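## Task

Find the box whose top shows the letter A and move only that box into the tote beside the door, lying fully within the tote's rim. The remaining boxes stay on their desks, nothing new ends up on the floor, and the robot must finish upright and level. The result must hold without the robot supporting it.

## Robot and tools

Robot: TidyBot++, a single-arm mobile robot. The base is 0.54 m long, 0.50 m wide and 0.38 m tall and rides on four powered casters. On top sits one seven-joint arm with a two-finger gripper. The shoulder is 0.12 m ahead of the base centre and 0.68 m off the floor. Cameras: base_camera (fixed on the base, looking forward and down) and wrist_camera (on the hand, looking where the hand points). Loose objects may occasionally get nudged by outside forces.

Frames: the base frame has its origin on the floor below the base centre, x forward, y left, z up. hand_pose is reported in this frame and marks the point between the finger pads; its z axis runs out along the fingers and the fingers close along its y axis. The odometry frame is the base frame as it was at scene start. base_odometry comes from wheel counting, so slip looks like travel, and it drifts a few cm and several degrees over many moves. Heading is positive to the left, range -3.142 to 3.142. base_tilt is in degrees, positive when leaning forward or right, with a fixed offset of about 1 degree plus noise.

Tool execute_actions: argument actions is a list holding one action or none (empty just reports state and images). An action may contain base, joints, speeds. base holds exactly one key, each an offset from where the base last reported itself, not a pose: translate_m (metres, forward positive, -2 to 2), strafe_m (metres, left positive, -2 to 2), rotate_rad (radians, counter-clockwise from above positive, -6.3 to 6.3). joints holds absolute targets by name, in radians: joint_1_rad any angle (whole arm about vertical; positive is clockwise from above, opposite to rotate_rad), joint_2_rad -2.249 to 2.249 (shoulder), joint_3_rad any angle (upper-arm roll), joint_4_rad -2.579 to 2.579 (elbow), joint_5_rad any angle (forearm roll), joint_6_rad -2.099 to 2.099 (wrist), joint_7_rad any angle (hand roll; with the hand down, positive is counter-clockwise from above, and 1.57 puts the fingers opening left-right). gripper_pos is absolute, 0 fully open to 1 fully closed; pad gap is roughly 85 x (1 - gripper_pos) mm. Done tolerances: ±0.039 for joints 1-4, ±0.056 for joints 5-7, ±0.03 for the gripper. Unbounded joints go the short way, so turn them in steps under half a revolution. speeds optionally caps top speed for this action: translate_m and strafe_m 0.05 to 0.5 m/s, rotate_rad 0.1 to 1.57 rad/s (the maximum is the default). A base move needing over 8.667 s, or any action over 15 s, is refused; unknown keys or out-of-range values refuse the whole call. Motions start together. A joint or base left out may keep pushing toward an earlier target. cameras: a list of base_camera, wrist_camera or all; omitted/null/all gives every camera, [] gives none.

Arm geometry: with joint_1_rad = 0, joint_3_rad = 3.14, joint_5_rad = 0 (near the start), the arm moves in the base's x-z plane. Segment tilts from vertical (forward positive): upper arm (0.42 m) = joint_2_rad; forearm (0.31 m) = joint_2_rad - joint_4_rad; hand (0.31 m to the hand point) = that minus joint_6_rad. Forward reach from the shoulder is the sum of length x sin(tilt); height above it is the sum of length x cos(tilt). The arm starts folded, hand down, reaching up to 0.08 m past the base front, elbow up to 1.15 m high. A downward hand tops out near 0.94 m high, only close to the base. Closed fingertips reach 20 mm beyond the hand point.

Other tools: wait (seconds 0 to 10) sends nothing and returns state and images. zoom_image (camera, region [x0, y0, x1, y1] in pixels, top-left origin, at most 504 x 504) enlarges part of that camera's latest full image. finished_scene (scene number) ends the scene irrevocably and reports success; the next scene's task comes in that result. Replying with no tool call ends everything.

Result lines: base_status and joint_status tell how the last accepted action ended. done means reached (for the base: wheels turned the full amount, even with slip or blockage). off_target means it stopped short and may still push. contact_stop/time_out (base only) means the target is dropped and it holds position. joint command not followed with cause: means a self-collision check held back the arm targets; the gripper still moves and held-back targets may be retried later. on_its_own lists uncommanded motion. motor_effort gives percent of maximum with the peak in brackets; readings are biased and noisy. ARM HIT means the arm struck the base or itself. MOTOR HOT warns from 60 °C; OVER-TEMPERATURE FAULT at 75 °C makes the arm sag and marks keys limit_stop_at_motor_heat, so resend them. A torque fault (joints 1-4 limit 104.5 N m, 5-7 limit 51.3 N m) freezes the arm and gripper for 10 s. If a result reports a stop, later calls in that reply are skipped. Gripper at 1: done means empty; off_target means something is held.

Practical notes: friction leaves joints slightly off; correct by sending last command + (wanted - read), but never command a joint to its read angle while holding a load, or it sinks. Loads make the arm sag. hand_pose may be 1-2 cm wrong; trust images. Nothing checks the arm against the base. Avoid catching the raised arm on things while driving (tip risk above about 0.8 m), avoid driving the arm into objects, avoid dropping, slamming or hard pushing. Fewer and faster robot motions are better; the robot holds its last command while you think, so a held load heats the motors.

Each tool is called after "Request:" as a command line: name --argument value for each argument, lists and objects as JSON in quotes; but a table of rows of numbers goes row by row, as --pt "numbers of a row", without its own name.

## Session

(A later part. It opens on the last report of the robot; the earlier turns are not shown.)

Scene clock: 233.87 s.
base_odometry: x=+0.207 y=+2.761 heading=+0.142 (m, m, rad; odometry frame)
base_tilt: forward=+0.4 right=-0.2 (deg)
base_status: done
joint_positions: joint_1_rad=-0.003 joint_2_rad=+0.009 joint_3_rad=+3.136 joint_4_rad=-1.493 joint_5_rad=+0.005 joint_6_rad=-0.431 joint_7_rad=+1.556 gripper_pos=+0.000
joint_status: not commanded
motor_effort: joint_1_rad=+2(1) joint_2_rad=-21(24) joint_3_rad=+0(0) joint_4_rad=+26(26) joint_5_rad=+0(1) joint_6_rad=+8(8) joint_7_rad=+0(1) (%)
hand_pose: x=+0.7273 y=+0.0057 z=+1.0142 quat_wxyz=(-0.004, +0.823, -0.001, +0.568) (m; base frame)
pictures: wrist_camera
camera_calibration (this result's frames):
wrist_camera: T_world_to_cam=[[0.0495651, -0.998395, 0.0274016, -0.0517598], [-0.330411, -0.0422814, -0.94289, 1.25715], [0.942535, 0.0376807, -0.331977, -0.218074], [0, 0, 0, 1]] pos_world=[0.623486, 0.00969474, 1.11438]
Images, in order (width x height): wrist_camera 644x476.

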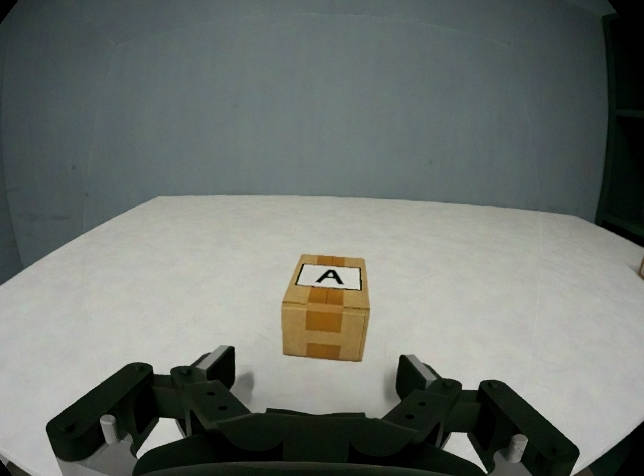

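Request:
execute_actions --actions '[{"base":{"translate_m":0.10},"joints":{"joint_4_rad":-1.53}}]' --cameras '["wrist_camera"]'

Request:
execute_actions --actions '[{"joints":{"gripper_pos":1.0}}]' --cameras '["wrist_camera"]'

Request:
execute_actions --actions '[{"joints":{"joint_2_rad":-0.15}}]' --cameras '["wrist_camera"]'

Scene clock: 245.70 s.
base_odometry: x=+0.306 y=+2.776 heading=+0.143 (m, m, rad; odometry frame)
base_tilt: forward=+0.4 right=-0.2 (deg)
base_status: done
joint_positions: joint_1_rad=-0.003 joint_2_rad=+0.005 joint_3_rad=+3.136 joint_4_rad=-1.522 joint_5_rad=+0.005 joint_6_rad=-0.431 joint_7_rad=+1.556 gripper_pos=+0.000
joint_status: all done
motor_effort: joint_1_rad=+2(4) joint_2_rad=-21(24) joint_3_rad=+0(2) joint_4_rad=+25(26) joint_5_rad=+0(1) joint_6_rad=+7(9) joint_7_rad=+1(1) (%)
hand_pose: x=+0.7233 y=+0.0056 z=+0.9991 quat_wxyz=(-0.004, +0.830, -0.001, +0.558) (m; base frame)
pictures: wrist_camera
camera_calibration (this result's frames):
wrist_camera: T_world_to_cam=[[0.0502372, -0.998389, 0.0263804, -0.050639], [-0.353822, -0.0424919, -0.934347, 1.25003], [0.933963, 0.037605, -0.355386, -0.189694], [0, 0, 0, 1]] pos_world=[0.621998, 0.00969217, 1.10188]
Images, in order (width x height): wrist_camera 644x476.

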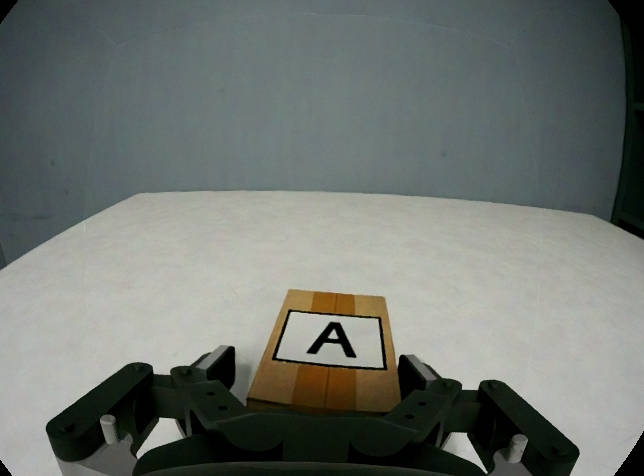

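Scene clock: 246.80 s.
base_odometry: x=+0.306 y=+2.776 heading=+0.143 (m, m, rad; odometry frame)
base_tilt: forward=+0.4 right=-0.2 (deg)
base_status: not commanded
joint_positions: joint_1_rad=-0.003 joint_2_rad=+0.005 joint_3_rad=+3.136 joint_4_rad=-1.522 joint_5_rad=+0.005 joint_6_rad=-0.430 joint_7_rad=+1.556 gripper_pos=+0.346
joint_status: gripper_pos off_target (ended at +0.346, target +1.000)
motor_effort: joint_1_rad=+2(1) joint_2_rad=-20(21) joint_3_rad=+0(0) joint_4_rad=+25(26) joint_5_rad=+0(0) joint_6_rad=+8(7) joint_7_rad=+1(1) (%)
hand_pose: x=+0.7233 y=+0.0056 z=+0.9994 quat_wxyz=(-0.004, +0.830, -0.001, +0.558) (m; base frame)
pictures: wrist_camera
camera_calibration (this result's frames):
wrist_camera: T_world_to_cam=[[0.0502236, -0.998389, 0.0264067, -0.0506608], [-0.353256, -0.0424889, -0.934561, 1.25004], [0.934178, 0.0376087, -0.354821, -0.190353], [0, 0, 0, 1]] pos_world=[0.621952, 0.0096926, 1.10204]
Images, in order (width x height): wrist_camera 644x476.

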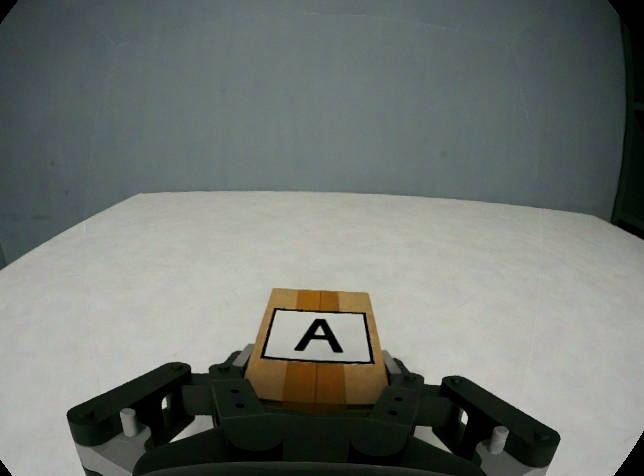

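Scene clock: 248.13 s.
base_odometry: x=+0.305 y=+2.776 heading=+0.143 (m, m, rad; odometry frame)
base_tilt: forward=+0.4 right=-0.2 (deg)
base_status: not commanded
joint_positions: joint_1_rad=-0.003 joint_2_rad=-0.149 joint_3_rad=+3.136 joint_4_rad=-1.534 joint_5_rad=+0.005 joint_6_rad=-0.430 joint_7_rad=+1.556 gripper_pos=+0.346
joint_status: all done
motor_effort: joint_1_rad=+2(1) joint_2_rad=-17(25) joint_3_rad=+0(0) joint_4_rad=+27(29) joint_5_rad=+0(0) joint_6_rad=+9(9) joint_7_rad=+1(1) (%)
hand_pose: x=+0.6673 y=+0.0055 z=+1.0810 quat_wxyz=(-0.005, +0.788, -0.001, +0.616) (m; base frame)
pictures: wrist_camera
camera_calibration (this result's frames):
wrist_camera: T_world_to_cam=[[0.0459996, -0.998399, 0.0329265, -0.0543943], [-0.21746, -0.0421791, -0.975158, 1.2598], [0.974985, 0.0376967, -0.219052, -0.283141], [0, 0, 0, 1]] pos_world=[0.552515, 0.00950345, 1.16827]
Images, in order (width x height): wrist_camera 644x476.

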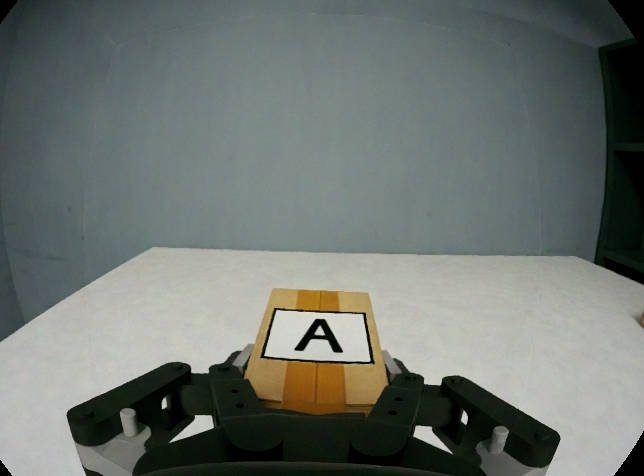

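Request:
execute_actions --actions '[{"base":{"strafe_m":-0.6},"joints":{"joint_2_rad":-0.6,"joint_4_rad":-1.7,"joint_6_rad":-0.8}}]' --cameras '[]'

Request:
execute_actions --actions '[{"base":{"translate_m":-1.82}}]' --cameras '[]'

Request:
execute_actions --actions '[{"base":{"rotate_rad":-1.571}}]'

Scene clock: 264.67 s.
base_odometry: x=+0.391 y=+2.182 heading=+0.143 (m, m, rad; odometry frame)
base_tilt: forward=+0.4 right=-0.2 (deg)
base_status: done
joint_positions: joint_1_rad=-0.003 joint_2_rad=-0.596 joint_3_rad=+3.137 joint_4_rad=-1.692 joint_5_rad=+0.005 joint_6_rad=-0.761 joint_7_rad=+1.556 gripper_pos=+0.346
joint_status: all done
motor_effort: joint_1_rad=+2(4) joint_2_rad=+0(19) joint_3_rad=+1(3) joint_4_rad=+26(28) joint_5_rad=+1(1) joint_6_rad=+9(9) joint_7_rad=+0(1) (%)
hand_pose: x=+0.4610 y=+0.0038 z=+1.0855 quat_wxyz=(-0.003, +0.801, -0.002, +0.599) (m; base frame)
pictures: none
No camera images: the call's "cameras" was empty. Leave "cameras" out to get every camera's image.

Scene clock: 269.67 s.
base_odometry: x=-1.410 y=+1.921 heading=+0.144 (m, m, rad; odometry frame)
base_tilt: forward=+0.4 right=-0.2 (deg)
base_status: done
joint_positions: joint_1_rad=-0.003 joint_2_rad=-0.598 joint_3_rad=+3.137 joint_4_rad=-1.696 joint_5_rad=+0.005 joint_6_rad=-0.763 joint_7_rad=+1.556 gripper_pos=+0.346
joint_status: not commanded
motor_effort: joint_1_rad=+1(1) joint_2_rad=+0(3) joint_3_rad=+1(1) joint_4_rad=+25(27) joint_5_rad=+0(1) joint_6_rad=+9(9) joint_7_rad=+1(1) (%)
hand_pose: x=+0.4604 y=+0.0038 z=+1.0831 quat_wxyz=(-0.003, +0.802, -0.002, +0.597) (m; base frame)
pictures: none
No camera images: the call's "cameras" was empty. Leave "cameras" out to get every camera's image.

Scene clock: 271.97 s.
base_odometry: x=-1.410 y=+1.921 heading=-1.426 (m, m, rad; odometry frame)
base_tilt: forward=+0.4 right=-0.2 (deg)
base_status: done
joint_positions: joint_1_rad=-0.003 joint_2_rad=-0.598 joint_3_rad=+3.139 joint_4_rad=-1.697 joint_5_rad=+0.005 joint_6_rad=-0.763 joint_7_rad=+1.556 gripper_pos=+0.346
joint_status: not commanded
motor_effort: joint_1_rad=+2(3) joint_2_rad=+0(1) joint_3_rad=+1(2) joint_4_rad=+26(25) joint_5_rad=+0(1) joint_6_rad=+9(9) joint_7_rad=+1(1) (%)
hand_pose: x=+0.4604 y=+0.0024 z=+1.0830 quat_wxyz=(-0.003, +0.802, -0.003, +0.597) (m; base frame)
pictures: base_camera, wrist_camera
camera_calibration (this result's frames):
wrist_camera: T_world_to_cam=[[0.0425717, -0.998611, 0.0310493, -0.0443956], [-0.263826, -0.0412107, -0.963689, 1.22559], [0.96363, 0.0328343, -0.265214, -0.0256158], [0, 0, 0, 1]] pos_world=[0.349916, 0.00701438, 1.17567]
Images, in order (width x height): base_camera 644x364, wrist_camera 644x476.

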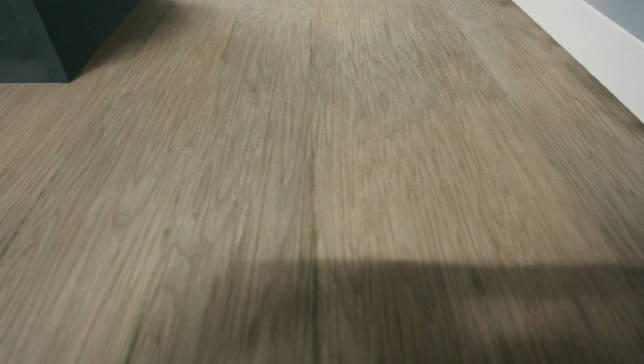

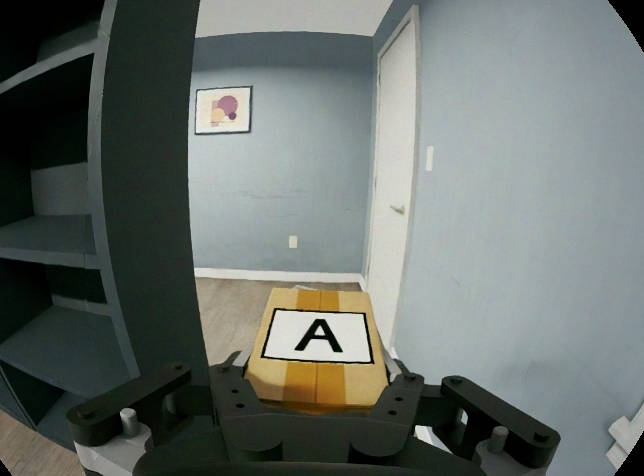

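Request:
execute_actions --actions '[{"base":{"translate_m":1.7}}]' --cameras '["base_camera"]'

Scene clock: 281.53 s.
base_odometry: x=-1.168 y=+0.238 heading=-1.427 (m, m, rad; odometry frame)
base_tilt: forward=+0.4 right=-0.2 (deg)
base_status: done
joint_positions: joint_1_rad=-0.003 joint_2_rad=-0.596 joint_3_rad=+3.139 joint_4_rad=-1.698 joint_5_rad=+0.005 joint_6_rad=-0.764 joint_7_rad=+1.556 gripper_pos=+0.346
joint_status: not commanded
motor_effort: joint_1_rad=+2(2) joint_2_rad=+0(4) joint_3_rad=+1(1) joint_4_rad=+26(27) joint_5_rad=+0(0) joint_6_rad=+9(9) joint_7_rad=+1(1) (%)
hand_pose: x=+0.4611 y=+0.0024 z=+1.0811 quat_wxyz=(-0.003, +0.804, -0.003, +0.595) (m; base frame)
pictures: base_camera
Images, in order (width x height): base_camera 644x364.

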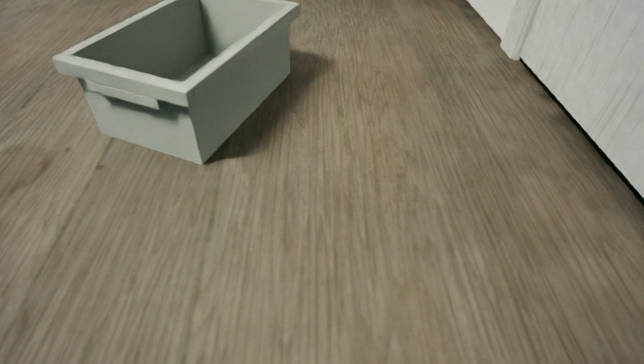

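Request:
execute_actions --actions '[{"base":{"strafe_m":0.34},"joints":{"joint_1_rad":0.36,"joint_2_rad":1.0,"joint_4_rad":-1.35,"joint_6_rad":-0.76}}]' --cameras '[]'

Request:
execute_actions --actions '[{"base":{"translate_m":0.23},"joints":{"joint_2_rad":1.33}}]'

Scene clock: 314.77 s.
base_odometry: x=-0.831 y=+0.286 heading=-1.428 (m, m, rad; odometry frame)
base_tilt: forward=+0.4 right=-0.2 (deg)
base_status: done
joint_positions: joint_1_rad=+0.346 joint_2_rad=+1.002 joint_3_rad=+3.136 joint_4_rad=-1.365 joint_5_rad=+0.005 joint_6_rad=-0.764 joint_7_rad=+1.556 gripper_pos=+0.346
joint_status: all done
motor_effort: joint_1_rad=+1(4) joint_2_rad=-41(43) joint_3_rad=-1(2) joint_4_rad=+15(25) joint_5_rad=+0(1) joint_6_rad=-1(9) joint_7_rad=+0(1) (%)
hand_pose: x=+0.6634 y=-0.1926 z=+0.3726 quat_wxyz=(+0.000, +0.984, -0.176, +0.005) (m; base frame)
pictures: none
No camera images: the call's "cameras" was empty. Leave "cameras" out to get every camera's image.

Scene clock: 316.47 s.
base_odometry: x=-0.798 y=+0.058 heading=-1.427 (m, m, rad; odometry frame)
base_tilt: forward=+0.4 right=-0.2 (deg)
base_status: done
joint_positions: joint_1_rad=+0.350 joint_2_rad=+1.333 joint_3_rad=+3.136 joint_4_rad=-1.355 joint_5_rad=+0.005 joint_6_rad=-0.764 joint_7_rad=+1.556 gripper_pos=+0.346
joint_status: all done
motor_effort: joint_1_rad=+2(3) joint_2_rad=-39(43) joint_3_rad=-1(1) joint_4_rad=+7(16) joint_5_rad=+0(0) joint_6_rad=-4(5) joint_7_rad=+1(1) (%)
hand_pose: x=+0.5443 y=-0.1518 z=+0.2020 quat_wxyz=(-0.027, +0.972, -0.176, -0.152) (m; base frame)
pictures: base_camera, wrist_camera
camera_calibration (this result's frames):
wrist_camera: T_world_to_cam=[[-0.313935, -0.948448, -0.04348, 0.0421528], [-0.914582, 0.289795, 0.282063, 0.545198], [-0.254922, 0.128315, -0.95841, 0.482727], [0, 0, 0, 1]] pos_world=[0.634919, -0.179957, 0.310703]
Images, in order (width x height): base_camera 644x364, wrist_camera 644x476.

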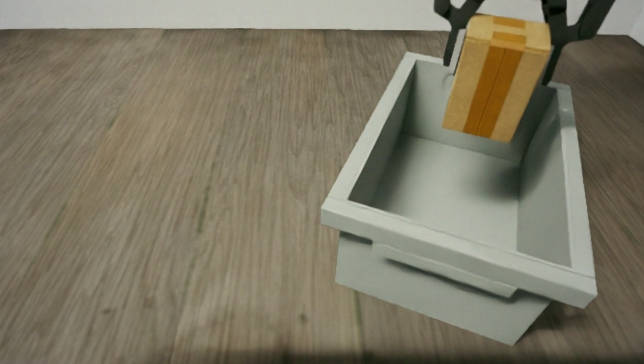

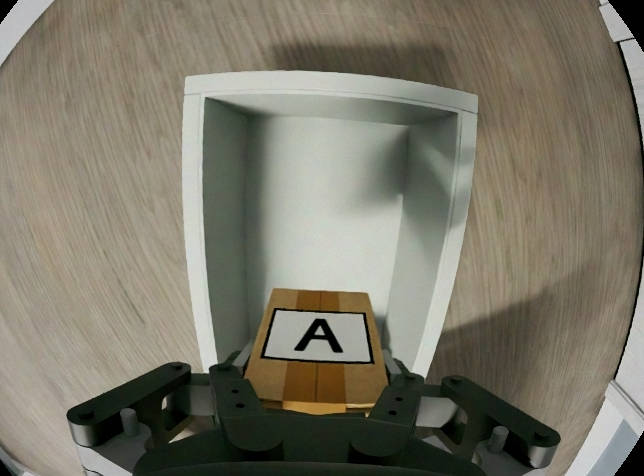

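Well centred. Descend.

Request:
execute_actions --actions '[{"joints":{"joint_2_rad":1.63,"joint_4_rad":-1.09,"joint_6_rad":-0.78}}]'

Scene clock: 328.23 s.
base_odometry: x=-0.798 y=+0.058 heading=-1.427 (m, m, rad; odometry frame)
base_tilt: forward=+0.4 right=-0.2 (deg)
base_status: not commanded
joint_positions: joint_1_rad=+0.350 joint_2_rad=+1.637 joint_3_rad=+3.136 joint_4_rad=-1.102 joint_5_rad=+0.005 joint_6_rad=-0.764 joint_7_rad=+1.556 gripper_pos=+0.346
joint_status: all done
motor_effort: joint_1_rad=+2(2) joint_2_rad=-39(43) joint_3_rad=-1(1) joint_4_rad=+6(7) joint_5_rad=+0(0) joint_6_rad=-6(5) joint_7_rad=+1(0) (%)
hand_pose: x=+0.5266 y=-0.1453 z=+0.0736 quat_wxyz=(-0.031, +0.968, -0.176, -0.177) (m; base frame)
pictures: base_camera, wrist_camera
camera_calibration (this result's frames):
wrist_camera: T_world_to_cam=[[-0.317295, -0.947256, -0.0450553, 0.039231], [-0.899434, 0.285538, 0.330886, 0.551133], [-0.300569, 0.145513, -0.942594, 0.379758], [0, 0, 0, 1]] pos_world=[0.622299, -0.175467, 0.177363]
Images, in order (width x height): base_camera 644x364, wrist_camera 644x476.

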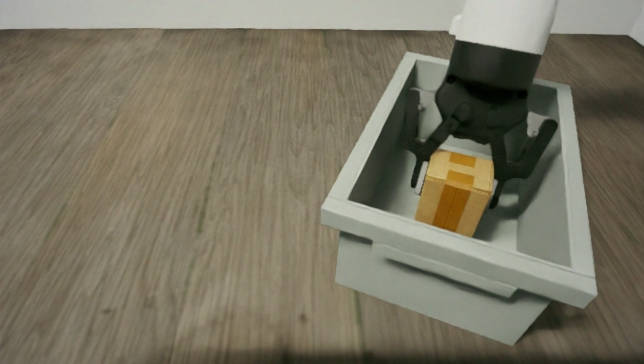

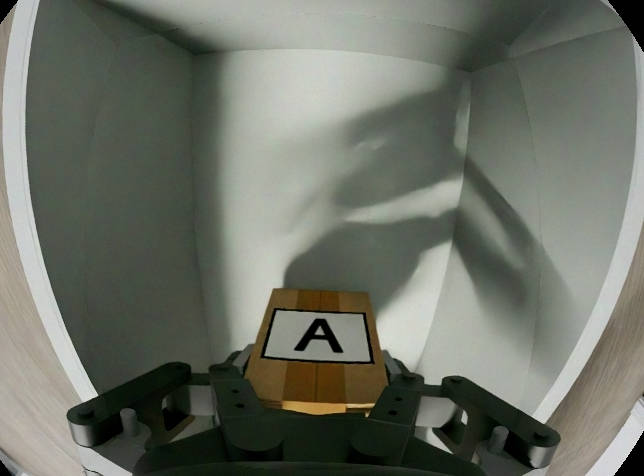

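Request:
execute_actions --actions '[{"joints":{"joint_2_rad":1.665,"joint_4_rad":-1.07}}]' --cameras '[]'

Request:
execute_actions --actions '[{"joints":{"gripper_pos":0.15}}]' --cameras '["base_camera"]'

Request:
execute_actions --actions '[{"joints":{"joint_2_rad":1.3,"joint_4_rad":-1.35}}]'

Scene clock: 339.83 s.
base_odometry: x=-0.798 y=+0.058 heading=-1.427 (m, m, rad; odometry frame)
base_tilt: forward=+0.4 right=-0.2 (deg)
base_status: not commanded
joint_positions: joint_1_rad=+0.350 joint_2_rad=+1.659 joint_3_rad=+3.136 joint_4_rad=-1.079 joint_5_rad=+0.005 joint_6_rad=-0.764 joint_7_rad=+1.556 gripper_pos=+0.346
joint_status: all done
motor_effort: joint_1_rad=+2(2) joint_2_rad=-38(41) joint_3_rad=-1(1) joint_4_rad=+7(7) joint_5_rad=+0(1) joint_6_rad=-4(5) joint_7_rad=+1(1) (%)
hand_pose: x=+0.5266 y=-0.1452 z=+0.0645 quat_wxyz=(-0.031, +0.968, -0.176, -0.177) (m; base frame)
pictures: none
No camera images: the call's "cameras" was empty. Leave "cameras" out to get every camera's image.

Scene clock: 340.87 s.
base_odometry: x=-0.798 y=+0.058 heading=-1.427 (m, m, rad; odometry frame)
base_tilt: forward=+0.4 right=-0.2 (deg)
base_status: not commanded
joint_positions: joint_1_rad=+0.350 joint_2_rad=+1.659 joint_3_rad=+3.136 joint_4_rad=-1.079 joint_5_rad=+0.005 joint_6_rad=-0.764 joint_7_rad=+1.556 gripper_pos=+0.150
joint_status: all done
motor_effort: joint_1_rad=+2(2) joint_2_rad=-39(39) joint_3_rad=-1(1) joint_4_rad=+6(7) joint_5_rad=+0(0) joint_6_rad=-5(4) joint_7_rad=+1(1) (%)
hand_pose: x=+0.5266 y=-0.1452 z=+0.0645 quat_wxyz=(-0.031, +0.968, -0.176, -0.177) (m; base frame)
pictures: base_camera
Images, in order (width x height): base_camera 644x364.

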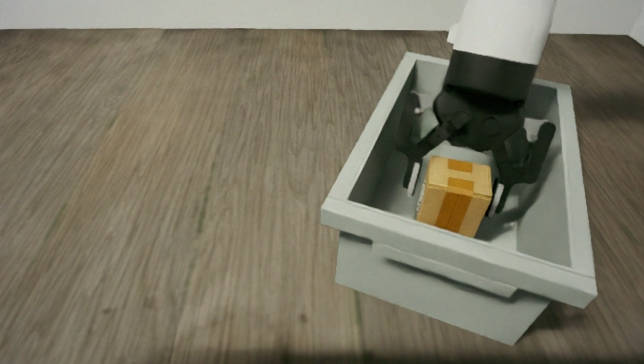

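Scene clock: 342.50 s.
base_odometry: x=-0.798 y=+0.058 heading=-1.427 (m, m, rad; odometry frame)
base_tilt: forward=+0.4 right=-0.2 (deg)
base_status: not commanded
joint_positions: joint_1_rad=+0.350 joint_2_rad=+1.300 joint_3_rad=+3.136 joint_4_rad=-1.337 joint_5_rad=+0.005 joint_6_rad=-0.764 joint_7_rad=+1.556 gripper_pos=+0.150
joint_status: all done
motor_effort: joint_1_rad=+2(2) joint_2_rad=-39(42) joint_3_rad=-1(1) joint_4_rad=+9(9) joint_5_rad=+0(1) joint_6_rad=-3(5) joint_7_rad=+1(1) (%)
hand_pose: x=+0.5685 y=-0.1606 z=+0.2185 quat_wxyz=(-0.023, +0.976, -0.177, -0.128) (m; base frame)
pictures: base_camera, wrist_camera
camera_calibration (this result's frames):
wrist_camera: T_world_to_cam=[[-0.311987, -0.949161, -0.0419173, 0.0405388], [-0.926803, 0.294337, 0.233242, 0.583478], [-0.209046, 0.111617, -0.971515, 0.479959], [0, 0, 0, 1]] pos_world=[0.653751, -0.186833, 0.331896]
Images, in order (width x height): base_camera 644x364, wrist_camera 644x476.

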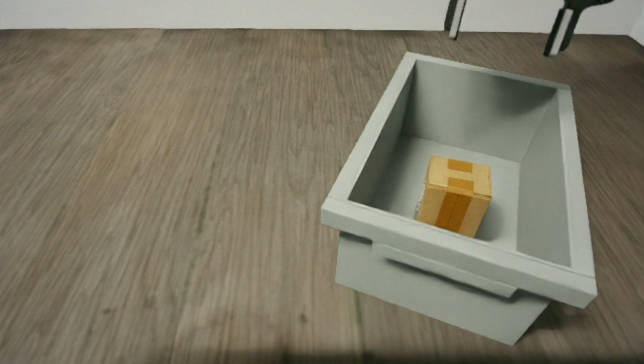

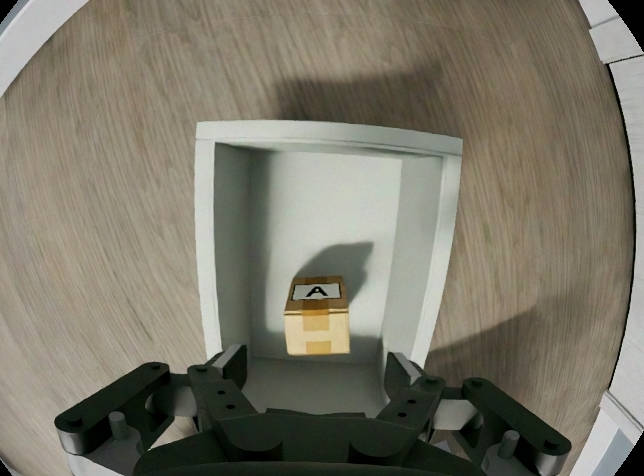

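Request:
finished_scene --scene 1

The scene is finished: the task was done.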